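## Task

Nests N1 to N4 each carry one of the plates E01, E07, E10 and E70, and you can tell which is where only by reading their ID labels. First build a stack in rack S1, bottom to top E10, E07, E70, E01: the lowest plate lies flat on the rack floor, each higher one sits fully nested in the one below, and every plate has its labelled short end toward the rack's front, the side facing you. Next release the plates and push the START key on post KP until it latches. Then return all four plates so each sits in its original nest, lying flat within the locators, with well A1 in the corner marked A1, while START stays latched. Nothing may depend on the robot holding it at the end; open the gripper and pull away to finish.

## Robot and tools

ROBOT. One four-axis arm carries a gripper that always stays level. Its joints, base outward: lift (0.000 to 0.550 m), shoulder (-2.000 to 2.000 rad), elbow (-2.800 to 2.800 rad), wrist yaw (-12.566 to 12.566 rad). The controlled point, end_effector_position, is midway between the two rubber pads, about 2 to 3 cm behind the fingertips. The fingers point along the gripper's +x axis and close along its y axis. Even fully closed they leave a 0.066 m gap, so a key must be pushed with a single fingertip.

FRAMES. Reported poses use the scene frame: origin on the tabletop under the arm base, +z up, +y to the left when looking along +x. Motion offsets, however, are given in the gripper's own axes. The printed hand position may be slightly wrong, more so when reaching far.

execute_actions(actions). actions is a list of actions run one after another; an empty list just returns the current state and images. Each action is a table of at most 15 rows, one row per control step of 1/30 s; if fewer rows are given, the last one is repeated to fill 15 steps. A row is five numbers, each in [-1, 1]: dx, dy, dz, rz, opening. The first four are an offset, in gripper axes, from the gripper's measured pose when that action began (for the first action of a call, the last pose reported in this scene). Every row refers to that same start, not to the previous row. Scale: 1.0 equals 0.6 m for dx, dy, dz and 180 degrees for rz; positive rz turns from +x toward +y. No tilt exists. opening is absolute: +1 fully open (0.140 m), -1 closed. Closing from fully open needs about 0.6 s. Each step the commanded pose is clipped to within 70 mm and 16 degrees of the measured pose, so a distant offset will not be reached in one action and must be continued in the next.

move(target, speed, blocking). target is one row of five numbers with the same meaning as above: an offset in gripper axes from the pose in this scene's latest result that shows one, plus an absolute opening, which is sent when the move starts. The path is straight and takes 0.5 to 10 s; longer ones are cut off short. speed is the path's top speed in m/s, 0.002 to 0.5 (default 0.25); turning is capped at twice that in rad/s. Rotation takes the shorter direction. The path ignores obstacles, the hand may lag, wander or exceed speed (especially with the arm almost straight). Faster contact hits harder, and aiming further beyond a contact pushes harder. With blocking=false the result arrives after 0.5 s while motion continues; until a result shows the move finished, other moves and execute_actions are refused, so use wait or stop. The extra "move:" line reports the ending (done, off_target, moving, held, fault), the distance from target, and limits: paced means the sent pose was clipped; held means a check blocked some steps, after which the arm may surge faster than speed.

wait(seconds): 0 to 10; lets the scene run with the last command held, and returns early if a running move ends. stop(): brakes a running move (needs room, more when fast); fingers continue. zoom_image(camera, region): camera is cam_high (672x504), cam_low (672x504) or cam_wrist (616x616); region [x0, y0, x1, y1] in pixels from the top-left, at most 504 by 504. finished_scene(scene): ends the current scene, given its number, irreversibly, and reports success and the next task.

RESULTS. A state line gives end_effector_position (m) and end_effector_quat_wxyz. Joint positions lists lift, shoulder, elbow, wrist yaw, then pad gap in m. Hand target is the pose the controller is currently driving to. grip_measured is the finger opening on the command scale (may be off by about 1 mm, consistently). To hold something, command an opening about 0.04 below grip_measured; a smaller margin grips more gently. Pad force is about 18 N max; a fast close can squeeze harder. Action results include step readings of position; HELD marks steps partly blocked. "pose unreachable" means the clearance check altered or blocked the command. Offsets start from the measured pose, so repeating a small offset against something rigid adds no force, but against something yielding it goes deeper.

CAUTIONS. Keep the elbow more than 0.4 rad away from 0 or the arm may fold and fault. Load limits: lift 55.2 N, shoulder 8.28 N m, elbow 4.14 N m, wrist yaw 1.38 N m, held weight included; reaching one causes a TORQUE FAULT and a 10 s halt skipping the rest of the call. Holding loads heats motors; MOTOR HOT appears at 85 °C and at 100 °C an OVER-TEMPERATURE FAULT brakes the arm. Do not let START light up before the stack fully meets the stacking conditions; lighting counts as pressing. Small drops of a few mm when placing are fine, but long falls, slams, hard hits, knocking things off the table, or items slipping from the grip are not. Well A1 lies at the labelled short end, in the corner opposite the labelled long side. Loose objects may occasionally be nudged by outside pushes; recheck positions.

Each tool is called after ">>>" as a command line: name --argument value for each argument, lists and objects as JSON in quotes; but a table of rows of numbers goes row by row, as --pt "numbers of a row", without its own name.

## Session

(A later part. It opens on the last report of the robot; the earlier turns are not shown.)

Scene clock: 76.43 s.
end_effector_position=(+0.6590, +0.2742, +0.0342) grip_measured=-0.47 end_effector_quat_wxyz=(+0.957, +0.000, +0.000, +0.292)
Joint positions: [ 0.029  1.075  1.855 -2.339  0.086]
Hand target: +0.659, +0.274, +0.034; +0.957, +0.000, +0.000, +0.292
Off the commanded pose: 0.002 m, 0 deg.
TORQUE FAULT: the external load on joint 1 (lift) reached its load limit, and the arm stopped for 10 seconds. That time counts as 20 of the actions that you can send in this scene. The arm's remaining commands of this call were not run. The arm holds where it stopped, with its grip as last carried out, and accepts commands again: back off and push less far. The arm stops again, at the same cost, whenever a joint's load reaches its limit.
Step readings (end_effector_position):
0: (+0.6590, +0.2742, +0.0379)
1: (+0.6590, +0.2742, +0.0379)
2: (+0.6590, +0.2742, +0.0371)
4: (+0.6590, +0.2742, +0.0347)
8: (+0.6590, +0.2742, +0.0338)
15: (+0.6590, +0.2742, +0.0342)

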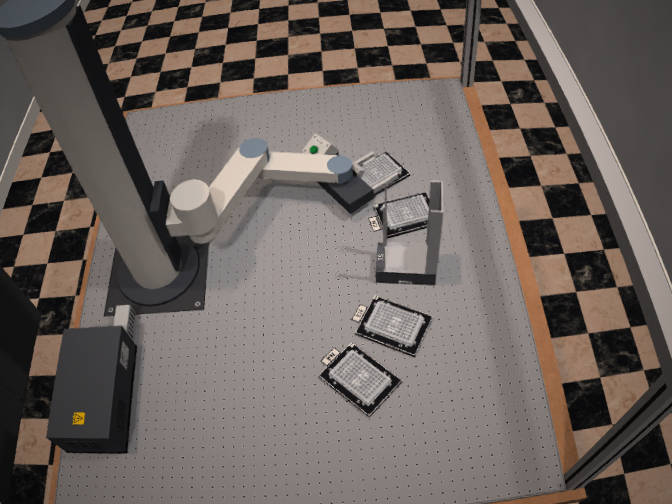

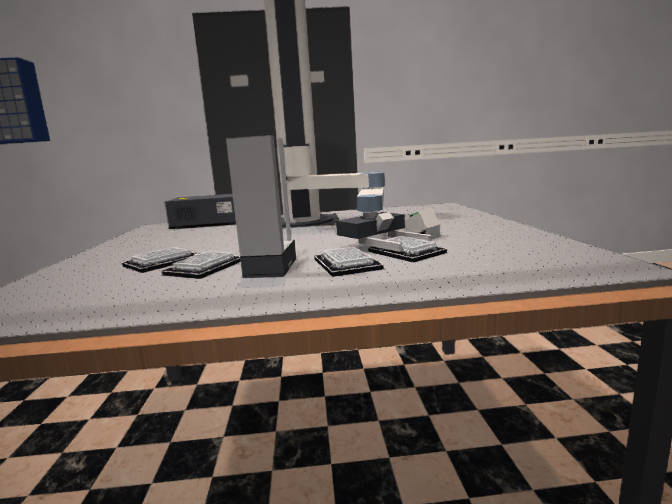

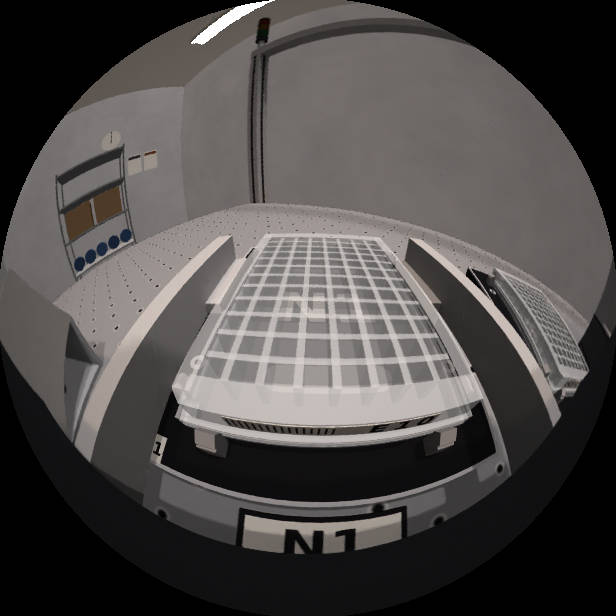

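>>> move --target '[0.025,0,-0.08,-0.008,-0.51]' --speed 0.1

>>> zoom_image --camera "cam_high" --region '[350, 150, 470, 240]'

>>> zoom_image --camera "cam_low" --region '[200, 90, 320, 170]'

Scene clock: 89.97 s.
end_effector_position=(+0.7133, -0.0767, +0.3462) grip_measured=-0.47 end_effector_quat_wxyz=(+0.998, +0.000, +0.000, -0.062)
Joint positions: [ 0.341  0.474  1.773 -2.372  0.086]
Hand target: +0.713, -0.077, +0.346; +0.998, +0.000, +0.000, -0.062
Off the commanded pose: 0.000 m, 0 deg.
move: done

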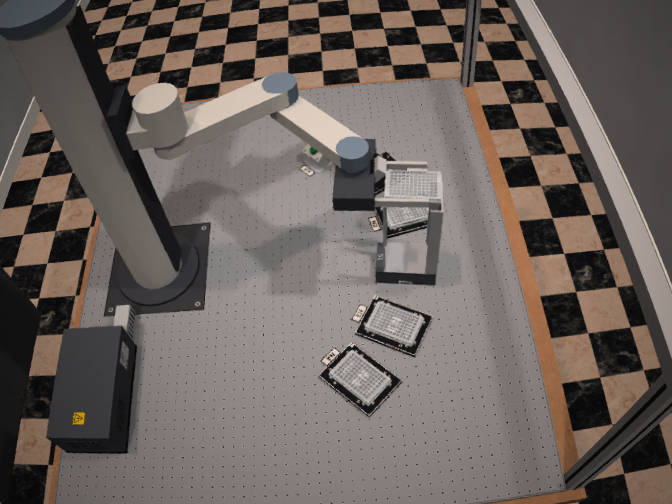

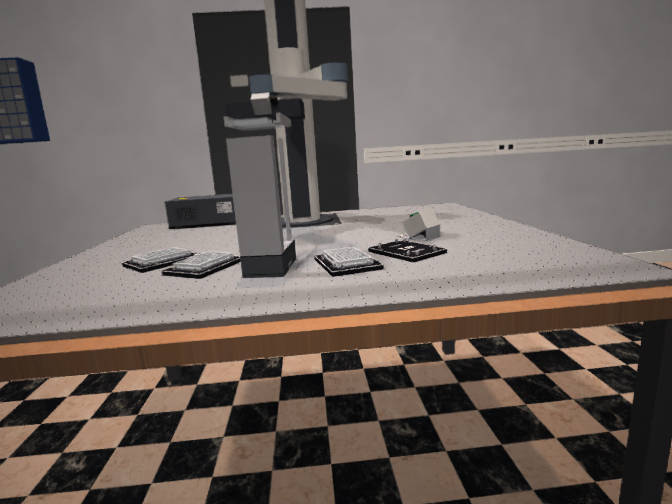

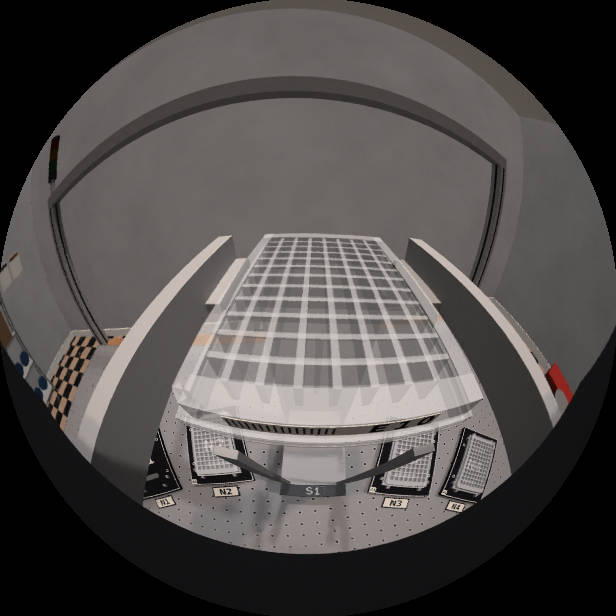

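Region (350, 150, 470, 240) of cam_high's 672x504 image, scaled by 4.200, with more detail than that image has; it fills the top 378 rows of this view, and the rest is white.

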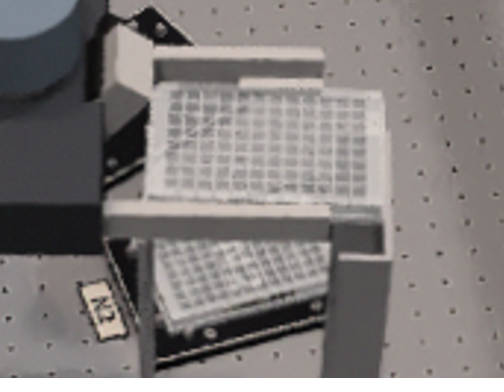

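Region (200, 90, 320, 170) of cam_low's 672x504 image, scaled by 4.200, with more detail than that image has.

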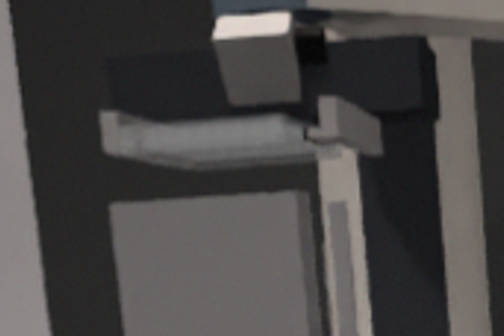

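>>> move --target '[0,0,-0.024,0,-0.51]' --speed 0.03

>>> zoom_image --camera "cam_high" --region '[370, 155, 460, 230]'

>>> zoom_image --camera "cam_low" --region '[210, 105, 310, 165]'

>>> zoom_image --camera "cam_wrist" --region '[150, 210, 500, 480]'

Scene clock: 96.20 s.
end_effector_position=(+0.7133, -0.0767, +0.3317) grip_measured=-0.47 end_effector_quat_wxyz=(+0.998, +0.000, +0.000, -0.062)
Joint positions: [ 0.327  0.474  1.773 -2.372  0.086]
Hand target: +0.713, -0.077, +0.332; +0.998, +0.000, +0.000, -0.062
Off the commanded pose: 0.000 m, 0 deg.
move: done

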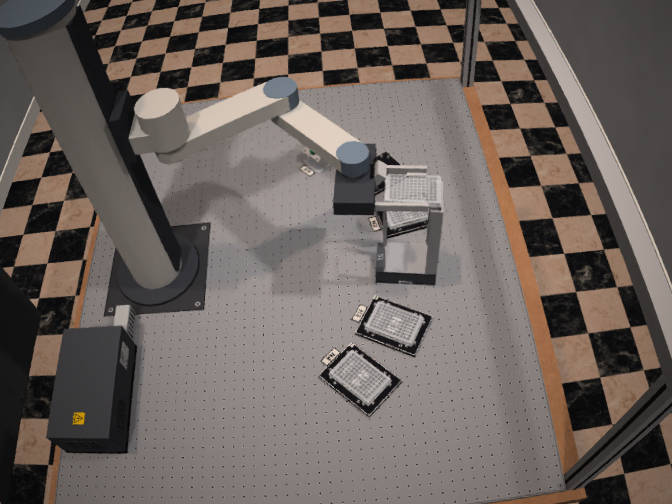

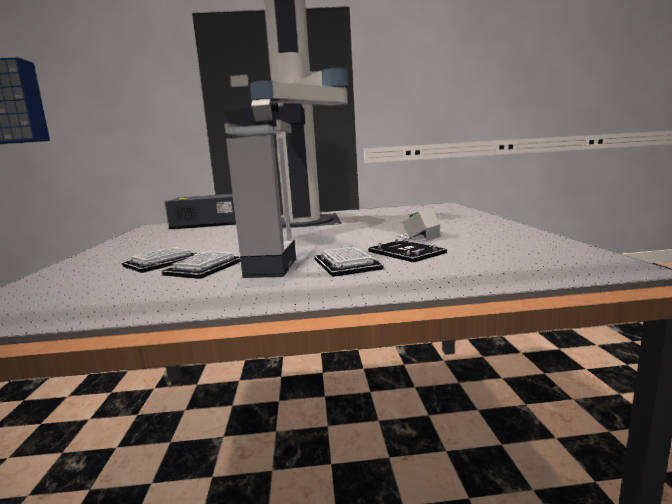

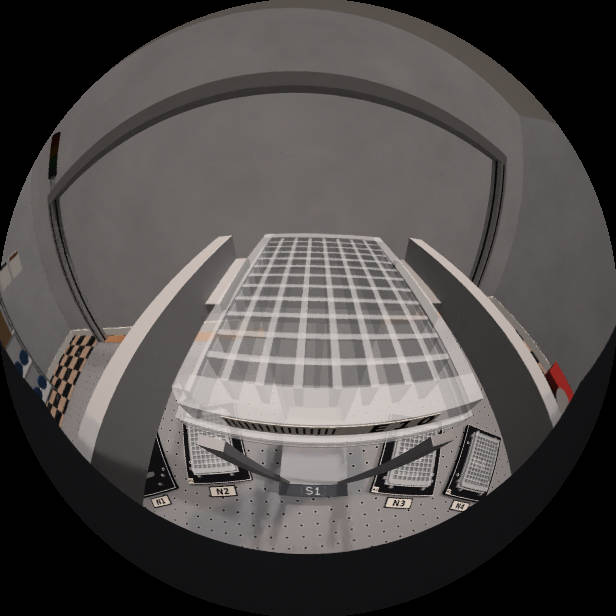

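Region (370, 155, 460, 230) of cam_high's 672x504 image, scaled by 5.600, with more detail than that image has.

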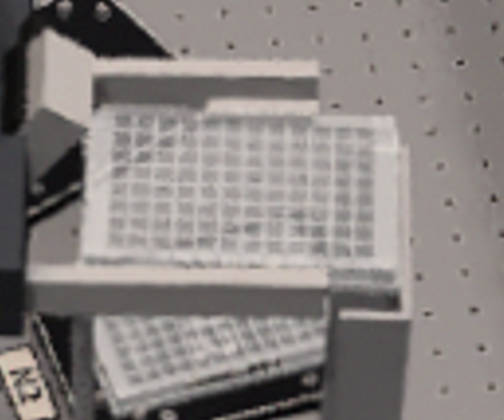

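Region (210, 105, 310, 165) of cam_low's 672x504 image, scaled by 5.040, with more detail than that image has; it fills the top 302 rows of this view, and the rest is white.

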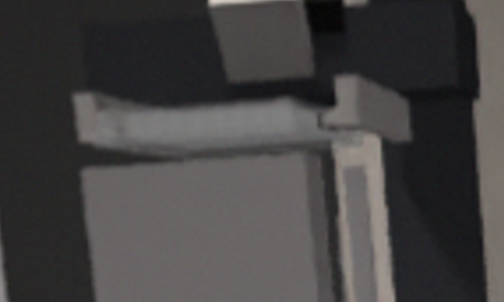

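Region (150, 210, 500, 480) of cam_wrist's 616x616 image, scaled by 1.440, with more detail than that image has; it fills the top 389 rows of this view, and the rest is white.

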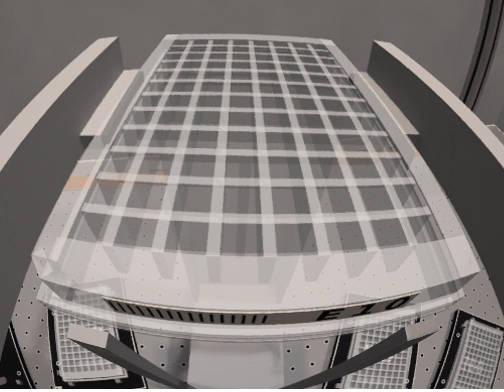

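>>> move --target '[0.0025,-0.001,-0.011,0,-0.51]' --speed 0.015

>>> zoom_image --camera "cam_high" --region '[370, 155, 460, 230]'

>>> zoom_image --camera "cam_wrist" --region '[150, 210, 500, 480]'

Scene clock: 101.27 s.
end_effector_position=(+0.7147, -0.0773, +0.3251) grip_measured=-0.47 end_effector_quat_wxyz=(+0.998, +0.000, +0.000, -0.062)
Joint positions: [ 0.32   0.469  1.783 -2.375  0.086]
Hand target: +0.715, -0.077, +0.325; +0.998, +0.000, +0.000, -0.062
Off the commanded pose: 0.000 m, 0 deg.
move: done

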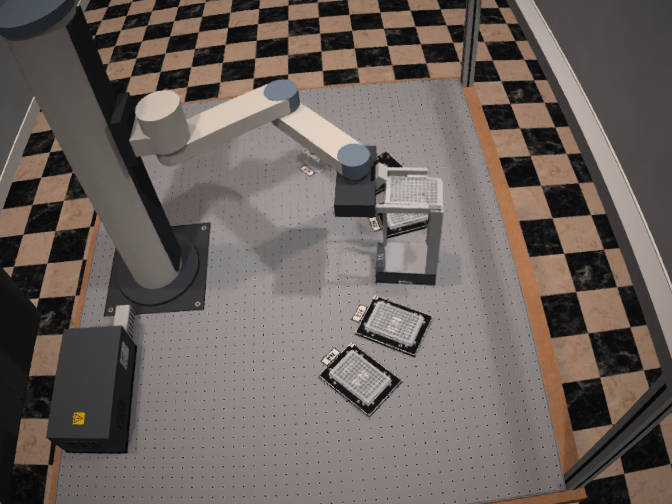

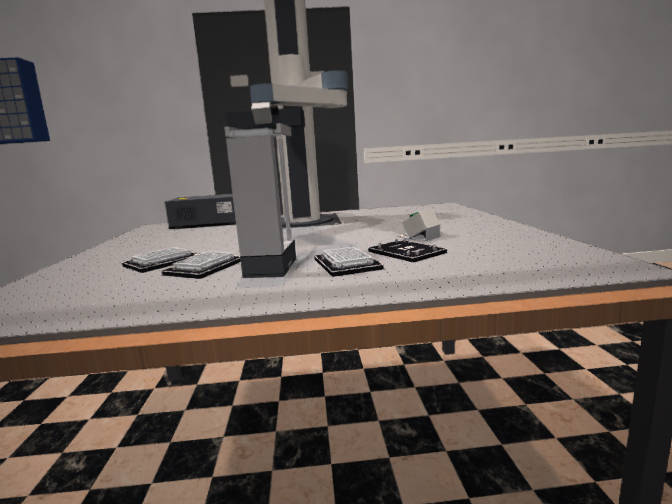

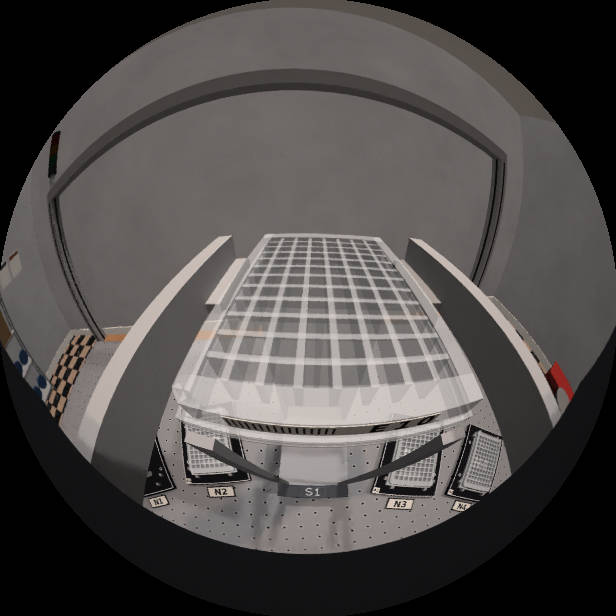

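Region (370, 155, 460, 230) of cam_high's 672x504 image, scaled by 5.600, with more detail than that image has.

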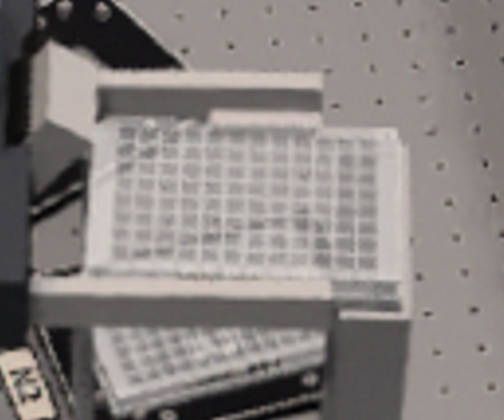

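Region (150, 210, 500, 480) of cam_wrist's 616x616 image, scaled by 1.440, with more detail than that image has; it fills the top 389 rows of this view, and the rest is white.

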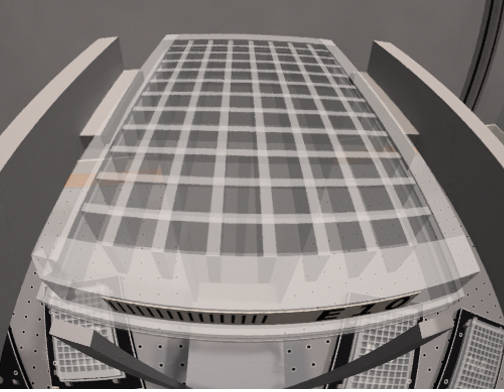

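>>> execute_actions --actions '[[[0,0,-0.002,0.003,-0.51]],[[0,0,-0.0022,0,-0.51]],[[0,0,-0.0022,0,-0.51]],[[0,0,-0.0022,0,-0.51]],[[0,0,-0.0022,0,-0.51]],[[0,0,-0.0022,0,-0.51]],[[0,0,-0.0022,0,-0.51]],[[0,0,-0.0022,0,-0.51]],[[0,0,-0.0022,0,-0.51]],[[0,0,-0.0022,0,-0.51]]]'

>>> zoom_image --camera "cam_high" --region '[370, 155, 460, 230]'

>>> zoom_image --camera "cam_wrist" --region '[150, 210, 500, 480]'

Scene clock: 111.17 s.
end_effector_position=(+0.7146, -0.0776, +0.3115) grip_measured=-0.47 end_effector_quat_wxyz=(+0.998, +0.000, +0.000, -0.058)
Joint positions: [ 0.307  0.465  1.782 -2.364  0.086]
Hand target: +0.715, -0.078, +0.312; +0.998, +0.000, +0.000, -0.058
Off the commanded pose: 0.000 m, 0 deg.
Step readings (end_effector_position; steps 1 to 15: 1st action; 16 to 30: 2nd action; 31 to 45: 3rd action; 46 to 60: 4th action; 61 to 75: 5th action; 76 to 90: 6th action; 91 to 105: 7th action; 106 to 120: 8th action; 121 to 135: 9th action; 136 to 150: 10th action):
0: (+0.7147, -0.0773, +0.3251)
1: (+0.7147, -0.0773, +0.3251)
2: (+0.7148, -0.0770, +0.3244)
4: (+0.7147, -0.0774, +0.3238)
8: (+0.7147, -0.0774, +0.3238)
15: (+0.7147, -0.0774, +0.3238)
16: (+0.7147, -0.0774, +0.3238)
17: (+0.7147, -0.0774, +0.3231)
19: (+0.7147, -0.0776, +0.3225)
23: (+0.7147, -0.0776, +0.3225)
30: (+0.7147, -0.0776, +0.3225)
31: (+0.7147, -0.0776, +0.3225)
32: (+0.7146, -0.0776, +0.3218)
34: (+0.7146, -0.0776, +0.3211)
38: (+0.7146, -0.0776, +0.3211)
45: (+0.7146, -0.0776, +0.3211)
46: (+0.7146, -0.0776, +0.3211)
47: (+0.7146, -0.0776, +0.3204)
49: (+0.7146, -0.0776, +0.3197)
53: (+0.7146, -0.0776, +0.3197)
60: (+0.7146, -0.0776, +0.3197)
61: (+0.7146, -0.0776, +0.3197)
62: (+0.7146, -0.0776, +0.3190)
64: (+0.7146, -0.0776, +0.3183)
68: (+0.7146, -0.0776, +0.3184)
75: (+0.7146, -0.0776, +0.3184)
76: (+0.7146, -0.0776, +0.3184)
77: (+0.7146, -0.0776, +0.3177)
79: (+0.7146, -0.0776, +0.3170)
83: (+0.7146, -0.0776, +0.3170)
90: (+0.7146, -0.0776, +0.3170)
91: (+0.7146, -0.0776, +0.3170)
92: (+0.7146, -0.0776, +0.3163)
94: (+0.7146, -0.0776, +0.3156)
98: (+0.7146, -0.0776, +0.3156)
105: (+0.7146, -0.0776, +0.3156)
106: (+0.7146, -0.0776, +0.3156)
107: (+0.7146, -0.0776, +0.3149)
109: (+0.7146, -0.0776, +0.3142)
113: (+0.7146, -0.0776, +0.3143)
120: (+0.7146, -0.0776, +0.3143)
121: (+0.7146, -0.0776, +0.3143)
122: (+0.7146, -0.0776, +0.3136)
124: (+0.7146, -0.0776, +0.3129)
128: (+0.7146, -0.0776, +0.3129)
135: (+0.7146, -0.0776, +0.3129)
136: (+0.7146, -0.0776, +0.3129)
137: (+0.7146, -0.0776, +0.3122)
139: (+0.7146, -0.0776, +0.3115)
143: (+0.7146, -0.0776, +0.3115)
150: end_effector_position above

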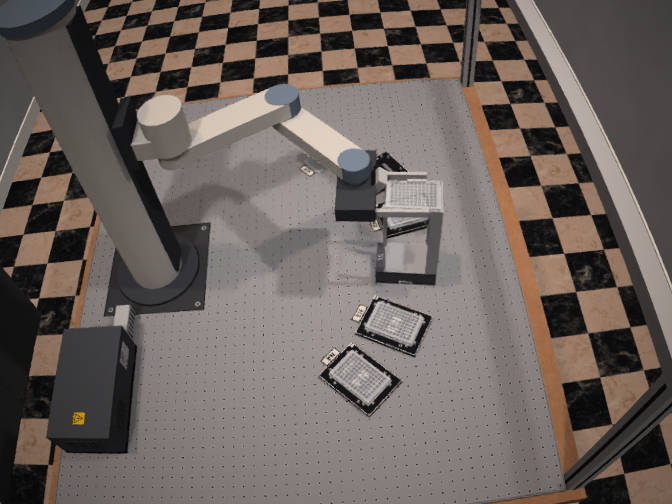

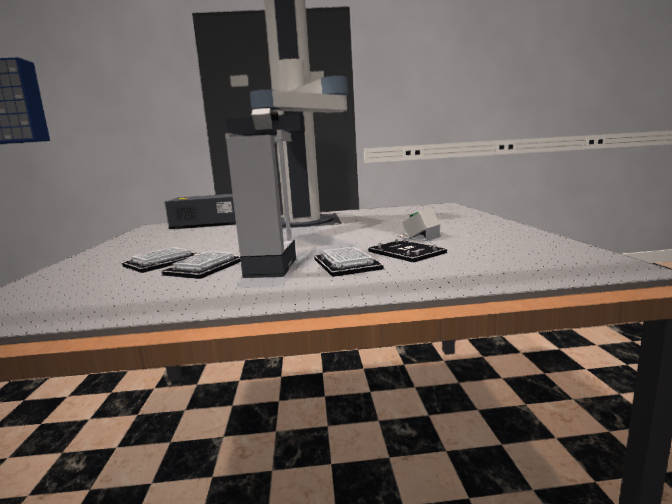

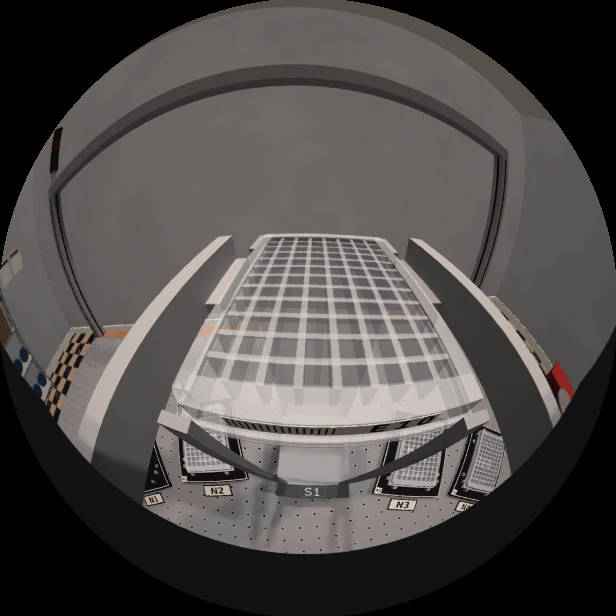

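Region (370, 155, 460, 230) of cam_high's 672x504 image, scaled by 5.600, with more detail than that image has.

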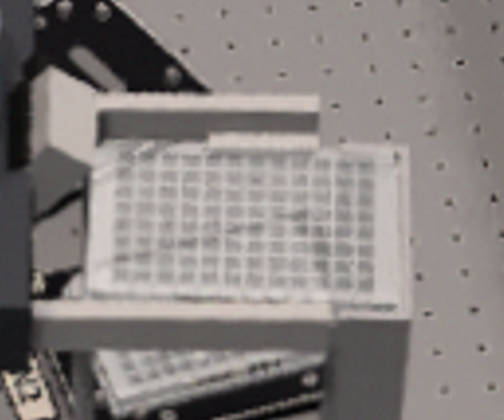

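Region (150, 210, 500, 480) of cam_wrist's 616x616 image, scaled by 1.440, with more detail than that image has; it fills the top 389 rows of this view, and the rest is white.

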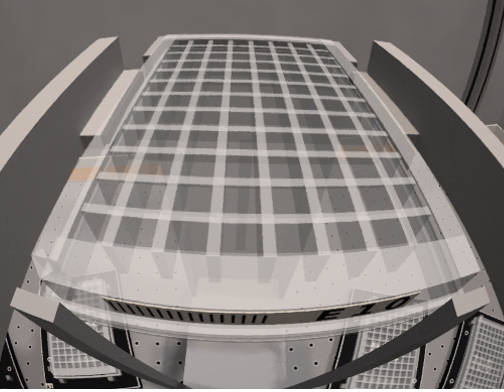

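In. Down to z≈0.09.

>>> move --target '[0,0,-0.37,0,-0.51]' --speed 0.12

>>> zoom_image --camera "cam_high" --region '[360, 220, 450, 295]'

Scene clock: 115.90 s.
end_effector_position=(+0.7146, -0.0776, +0.0895) grip_measured=-0.47 end_effector_quat_wxyz=(+0.998, +0.000, +0.000, -0.058)
Joint positions: [ 0.084  0.465  1.782 -2.364  0.086]
Hand target: +0.715, -0.078, +0.090; +0.998, +0.000, +0.000, -0.058
Off the commanded pose: 0.000 m, 0 deg.
move: done

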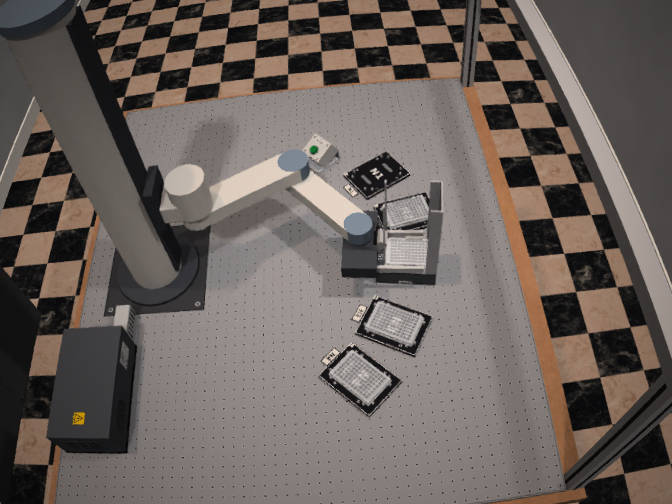

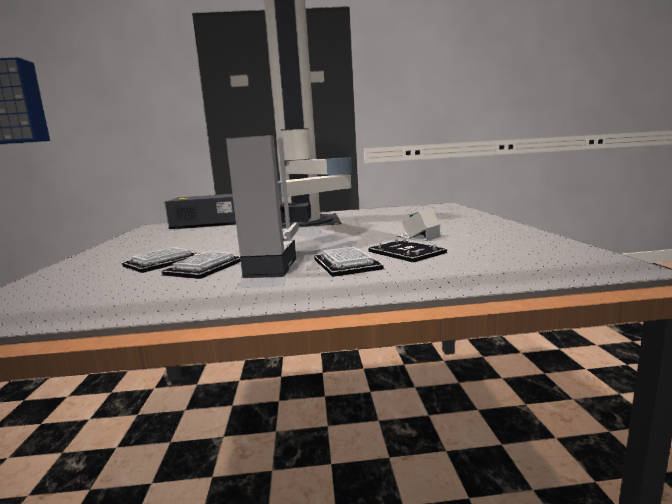

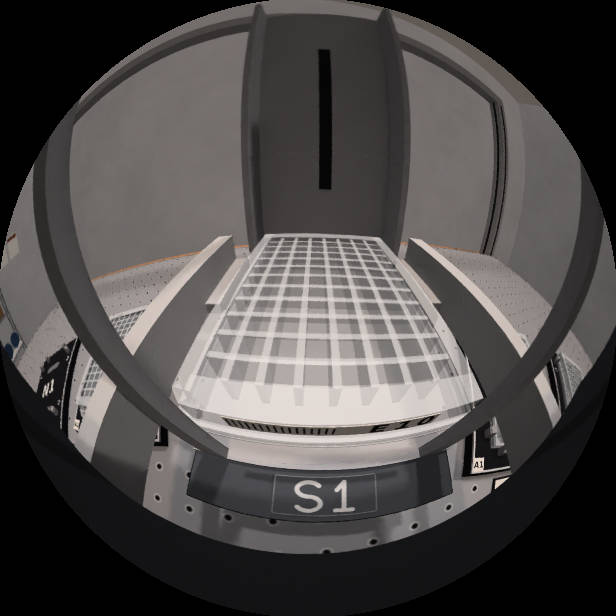

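Region (360, 220, 450, 295) of cam_high's 672x504 image, scaled by 5.600, with more detail than that image has.

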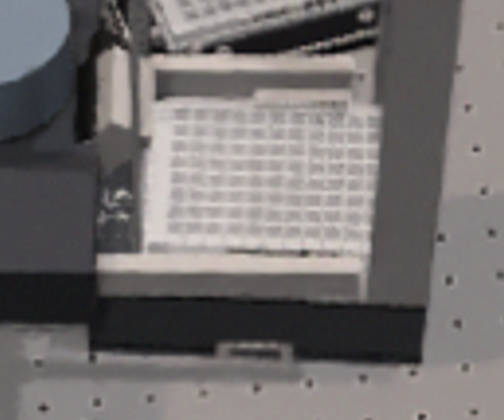

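>>> execute_actions --actions '[[[0,0,-0.004,0,-0.51],[0,0,-0.006,0,-0.51],[0,0,-0.008,0,-0.51],[0,0,-0.01,0,-0.51],[0,0,-0.012,0,-0.51]],[[0,0,-0.002,0,-0.51]],[[0,0,-0.002,0,-0.51]],[[0,0,-0.002,0,-0.51]],[[0,0,-0.002,0,-0.51]],[[0,0,-0.002,0,-0.51]],[[0,0,-0.002,0,-0.51]]]'

Scene clock: 124.67 s.
end_effector_position=(+0.7146, -0.0776, +0.0747) grip_measured=-0.47 end_effector_quat_wxyz=(+0.998, +0.000, +0.000, -0.058)
Joint positions: [ 0.07   0.465  1.782 -2.364  0.086]
Hand target: +0.715, -0.078, +0.075; +0.998, +0.000, +0.000, -0.058
Off the commanded pose: 0.000 m, 0 deg.
Step readings (end_effector_position; steps 1 to 15: 1st action; 16 to 30: 2nd action; 31 to 45: 3rd action; 46 to 60: 4th action; 61 to 75: 5th action; 76 to 90: 6th action; 91 to 105: 7th action):
0: (+0.7146, -0.0776, +0.0895)
1: (+0.7146, -0.0776, +0.0895)
2: (+0.7146, -0.0776, +0.0887)
4: (+0.7146, -0.0776, +0.0851)
8: (+0.7146, -0.0776, +0.0822)
15: (+0.7146, -0.0776, +0.0822)
16: (+0.7146, -0.0776, +0.0822)
17: (+0.7146, -0.0776, +0.0815)
19: (+0.7146, -0.0776, +0.0809)
23: (+0.7146, -0.0776, +0.0810)
30: (+0.7146, -0.0776, +0.0810)
31: (+0.7146, -0.0776, +0.0810)
32: (+0.7146, -0.0776, +0.0803)
34: (+0.7146, -0.0776, +0.0797)
38: (+0.7146, -0.0776, +0.0797)
45: (+0.7146, -0.0776, +0.0797)
46: (+0.7146, -0.0776, +0.0797)
47: (+0.7146, -0.0776, +0.0790)
49: (+0.7146, -0.0776, +0.0784)
53: (+0.7146, -0.0776, +0.0785)
60: (+0.7146, -0.0776, +0.0785)
61: (+0.7146, -0.0776, +0.0785)
62: (+0.7146, -0.0776, +0.0778)
64: (+0.7146, -0.0776, +0.0772)
68: (+0.7146, -0.0776, +0.0772)
75: (+0.7146, -0.0776, +0.0772)
76: (+0.7146, -0.0776, +0.0772)
77: (+0.7146, -0.0776, +0.0766)
79: (+0.7146, -0.0776, +0.0759)
83: (+0.7146, -0.0776, +0.0760)
90: (+0.7146, -0.0776, +0.0760)
91: (+0.7146, -0.0776, +0.0760)
92: (+0.7146, -0.0776, +0.0753)
94: (+0.7146, -0.0776, +0.0747)
98: (+0.7146, -0.0776, +0.0747)
105: end_effector_position above

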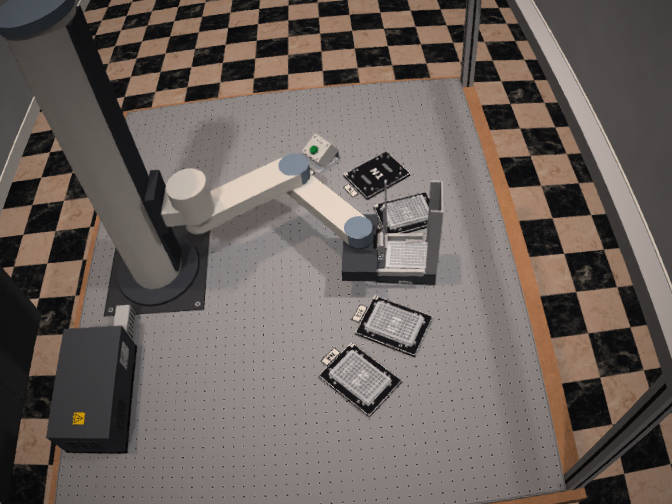

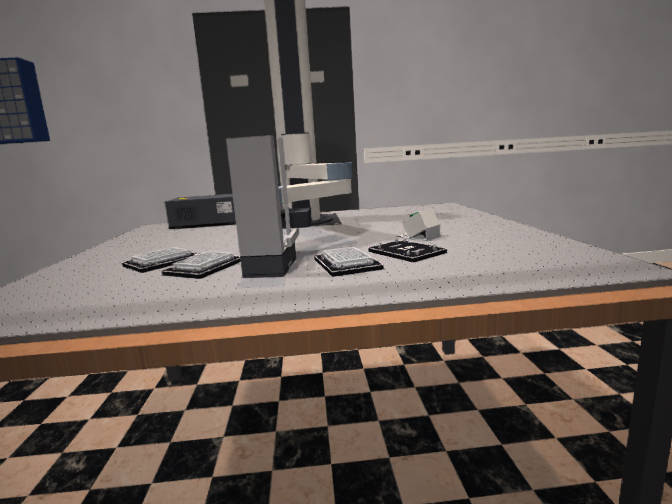

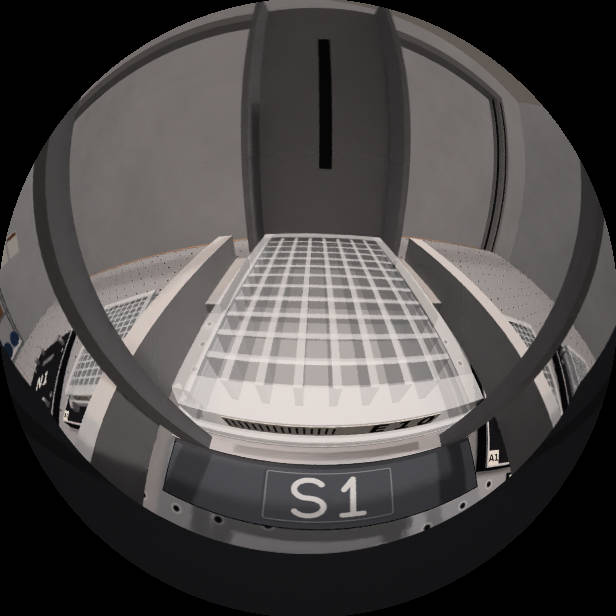

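>>> execute_actions --actions '[[[0,0,-0.002,0,-0.51]],[[0,0,-0.002,0,-0.51]],[[0,0,-0.002,0,-0.51]],[[0,0,-0.002,0,-0.51]],[[0,0,-0.0015,0,-0.51]]]'

Scene clock: 131.00 s.
end_effector_position=(+0.7146, -0.0777, +0.0718) grip_measured=-0.46 end_effector_quat_wxyz=(+0.998, +0.000, +0.000, -0.060)
Joint positions: [ 0.067  0.467  1.782 -2.37   0.086]
Hand target: +0.715, -0.078, +0.071; +0.998, +0.000, +0.000, -0.060
Off the commanded pose: 0.001 m, 0 deg.
Step readings (end_effector_position; steps 1 to 15: 1st action; 16 to 30: 2nd action; 31 to 45: 3rd action; 46 to 60: 4th action; 61 to 75: 5th action):
0: (+0.7146, -0.0776, +0.0747)
1: (+0.7146, -0.0776, +0.0747)
2: (+0.7146, -0.0776, +0.0741)
4: (+0.7146, -0.0776, +0.0735)
8: (+0.7146, -0.0776, +0.0736)
15: (+0.7146, -0.0776, +0.0736)
16: (+0.7146, -0.0776, +0.0736)
17: (+0.7146, -0.0777, +0.0730)
19: (+0.7146, -0.0777, +0.0727)
23: (+0.7146, -0.0777, +0.0727)
30: (+0.7146, -0.0777, +0.0727)
31: (+0.7146, -0.0777, +0.0727)
32: (+0.7146, -0.0777, +0.0723)
34: (+0.7146, -0.0777, +0.0722)
38: (+0.7146, -0.0777, +0.0722)
45: (+0.7146, -0.0777, +0.0722)
46: (+0.7146, -0.0777, +0.0722)
47: (+0.7146, -0.0777, +0.0719)
49: (+0.7146, -0.0777, +0.0718)
53: (+0.7146, -0.0777, +0.0718)
60: (+0.7146, -0.0777, +0.0718)
61: (+0.7146, -0.0777, +0.0718)
62: (+0.7146, -0.0777, +0.0718)
64: (+0.7146, -0.0777, +0.0718)
68: (+0.7146, -0.0777, +0.0718)
75: end_effector_position above

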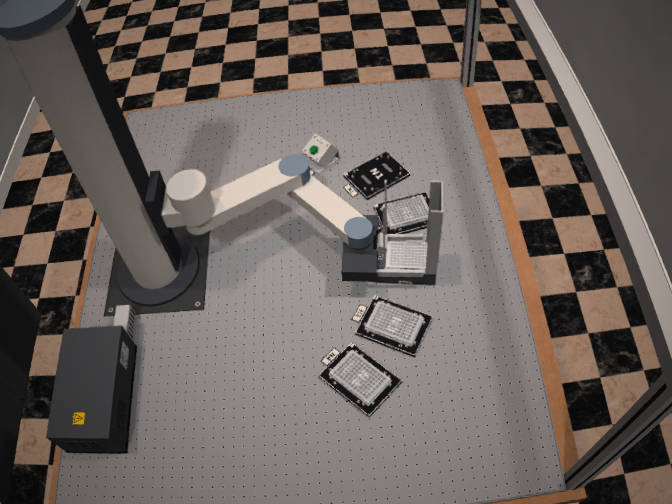

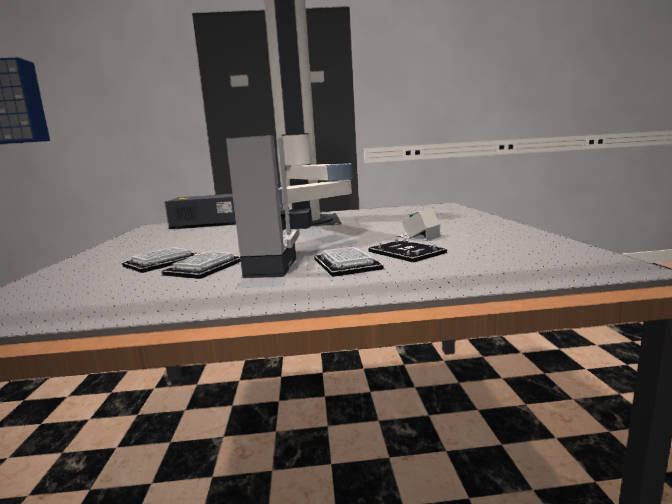

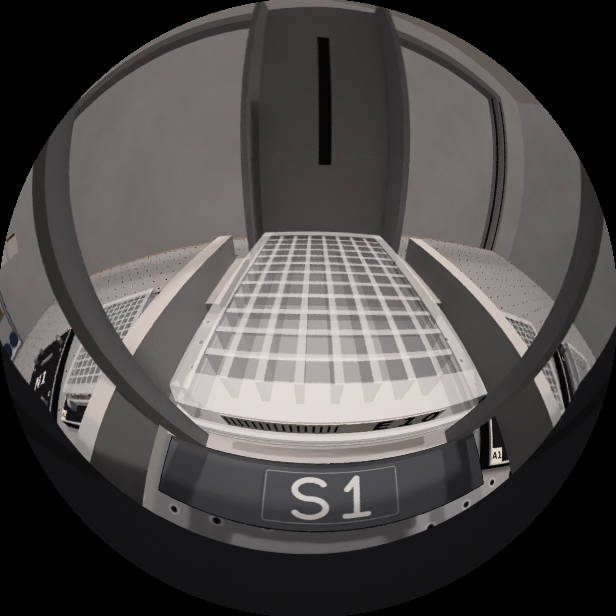

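>>> move --target '[0,0,0.002,0,0]'

>>> move --target '[-0.283,0,0.01,0,0]'

>>> move --target '[0.098,-0.55,-0.045,-0.198,0]' --speed 0.35

Scene clock: 138.60 s.
end_effector_position=(+0.7146, -0.0777, +0.0730) grip_measured=+0.00 end_effector_quat_wxyz=(+0.998, +0.000, +0.000, -0.060)
Joint positions: [ 0.068  0.467  1.782 -2.37   0.103]
Hand target: +0.715, -0.078, +0.073; +0.998, +0.000, +0.000, -0.060
Off the commanded pose: 0.000 m, 0 deg.
move: done

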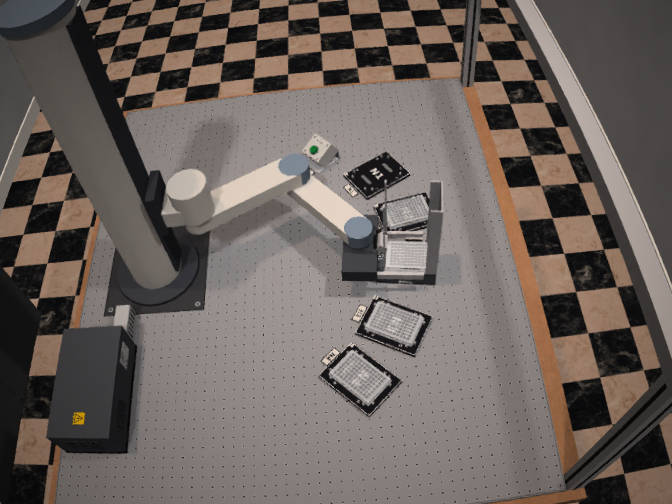

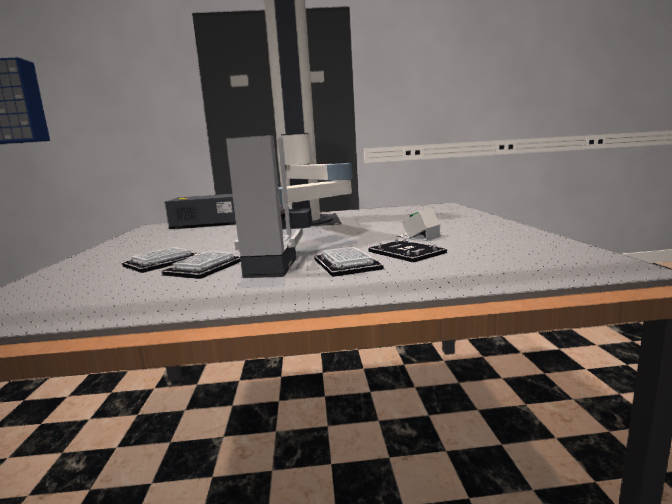

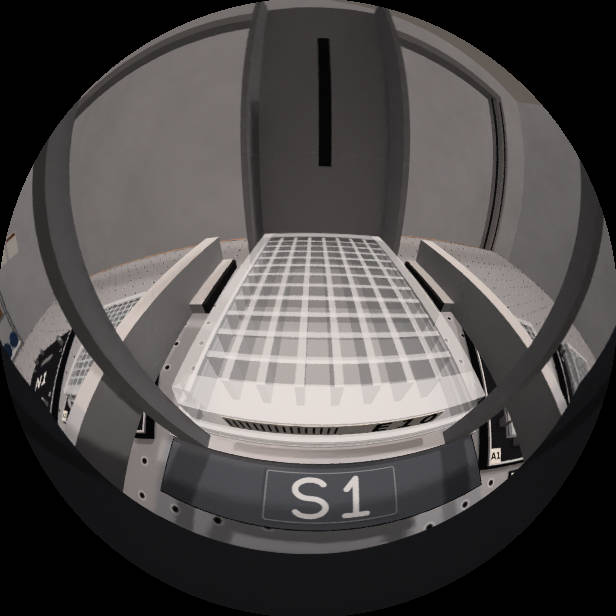

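Scene clock: 139.70 s.
end_effector_position=(+0.5460, -0.0572, +0.0790) grip_measured=+0.00 end_effector_quat_wxyz=(+0.998, +0.000, +0.000, -0.060)
Joint positions: [ 0.074  0.782  0.928 -1.832  0.103]
Hand target: +0.546, -0.057, +0.079; +0.998, +0.000, +0.000, -0.060
Off the commanded pose: 0.000 m, 0 deg.
move: done

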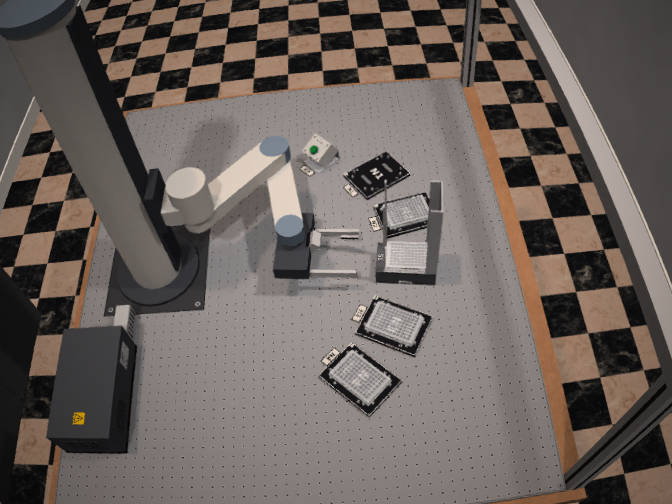

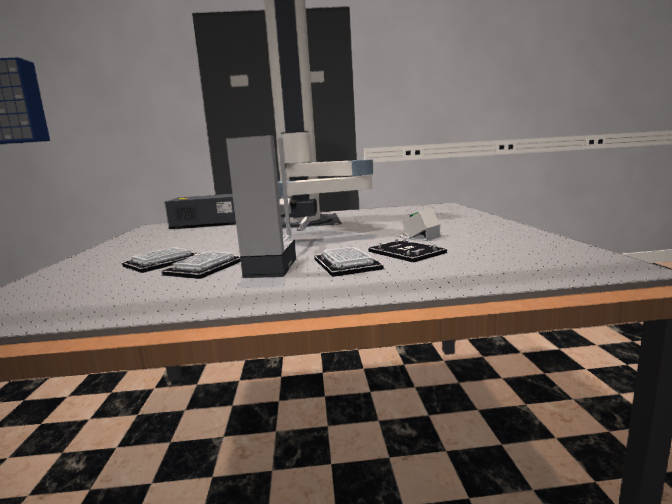

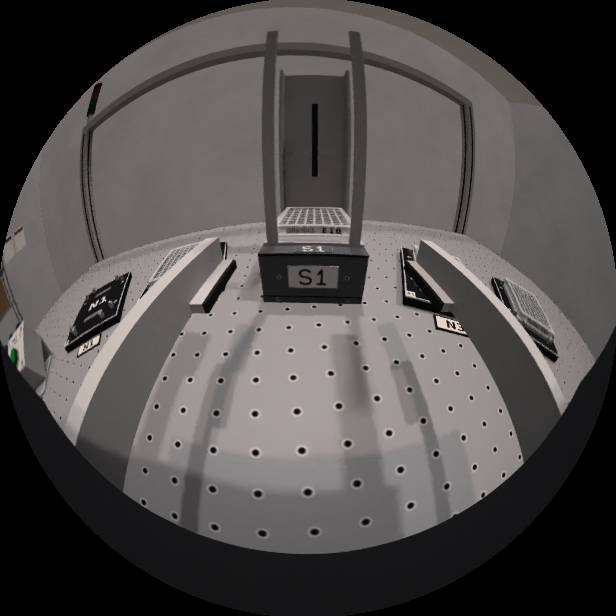

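Scene clock: 141.23 s.
end_effector_position=(+0.5644, -0.3919, +0.0520) grip_measured=+0.00 end_effector_quat_wxyz=(+0.932, +0.000, +0.000, -0.363)
Joint positions: [ 0.047 -0.207  1.829 -2.365  0.103]
Hand target: +0.564, -0.392, +0.052; +0.932, +0.000, +0.000, -0.363
Off the commanded pose: 0.000 m, 0 deg.
move: done

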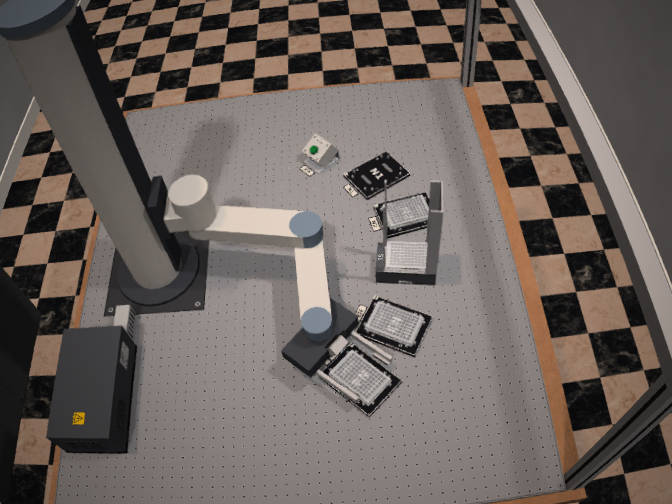

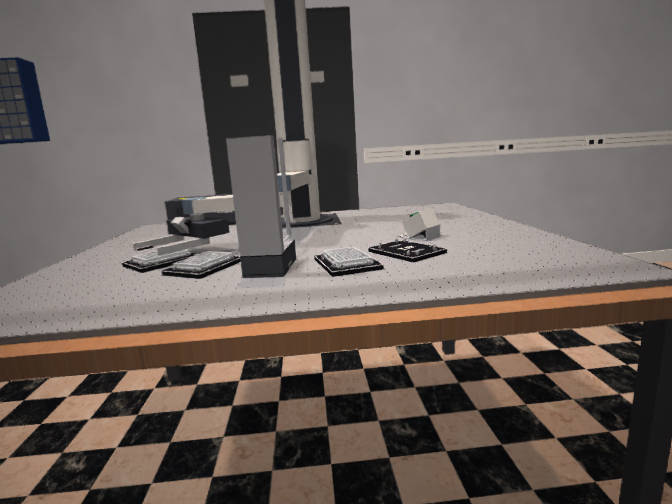

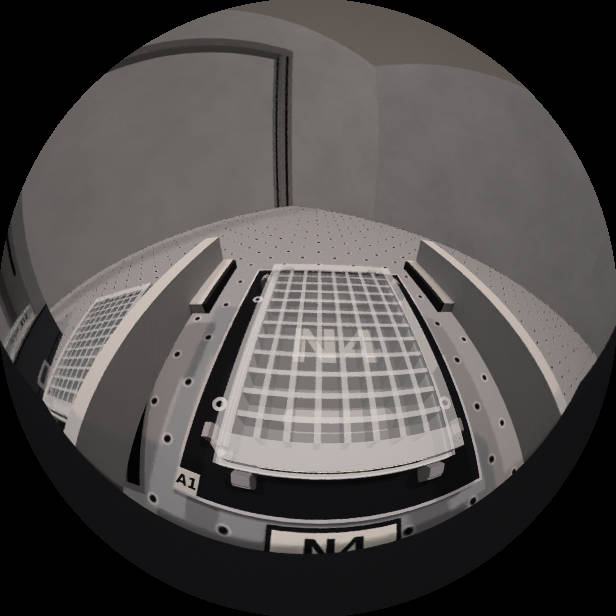

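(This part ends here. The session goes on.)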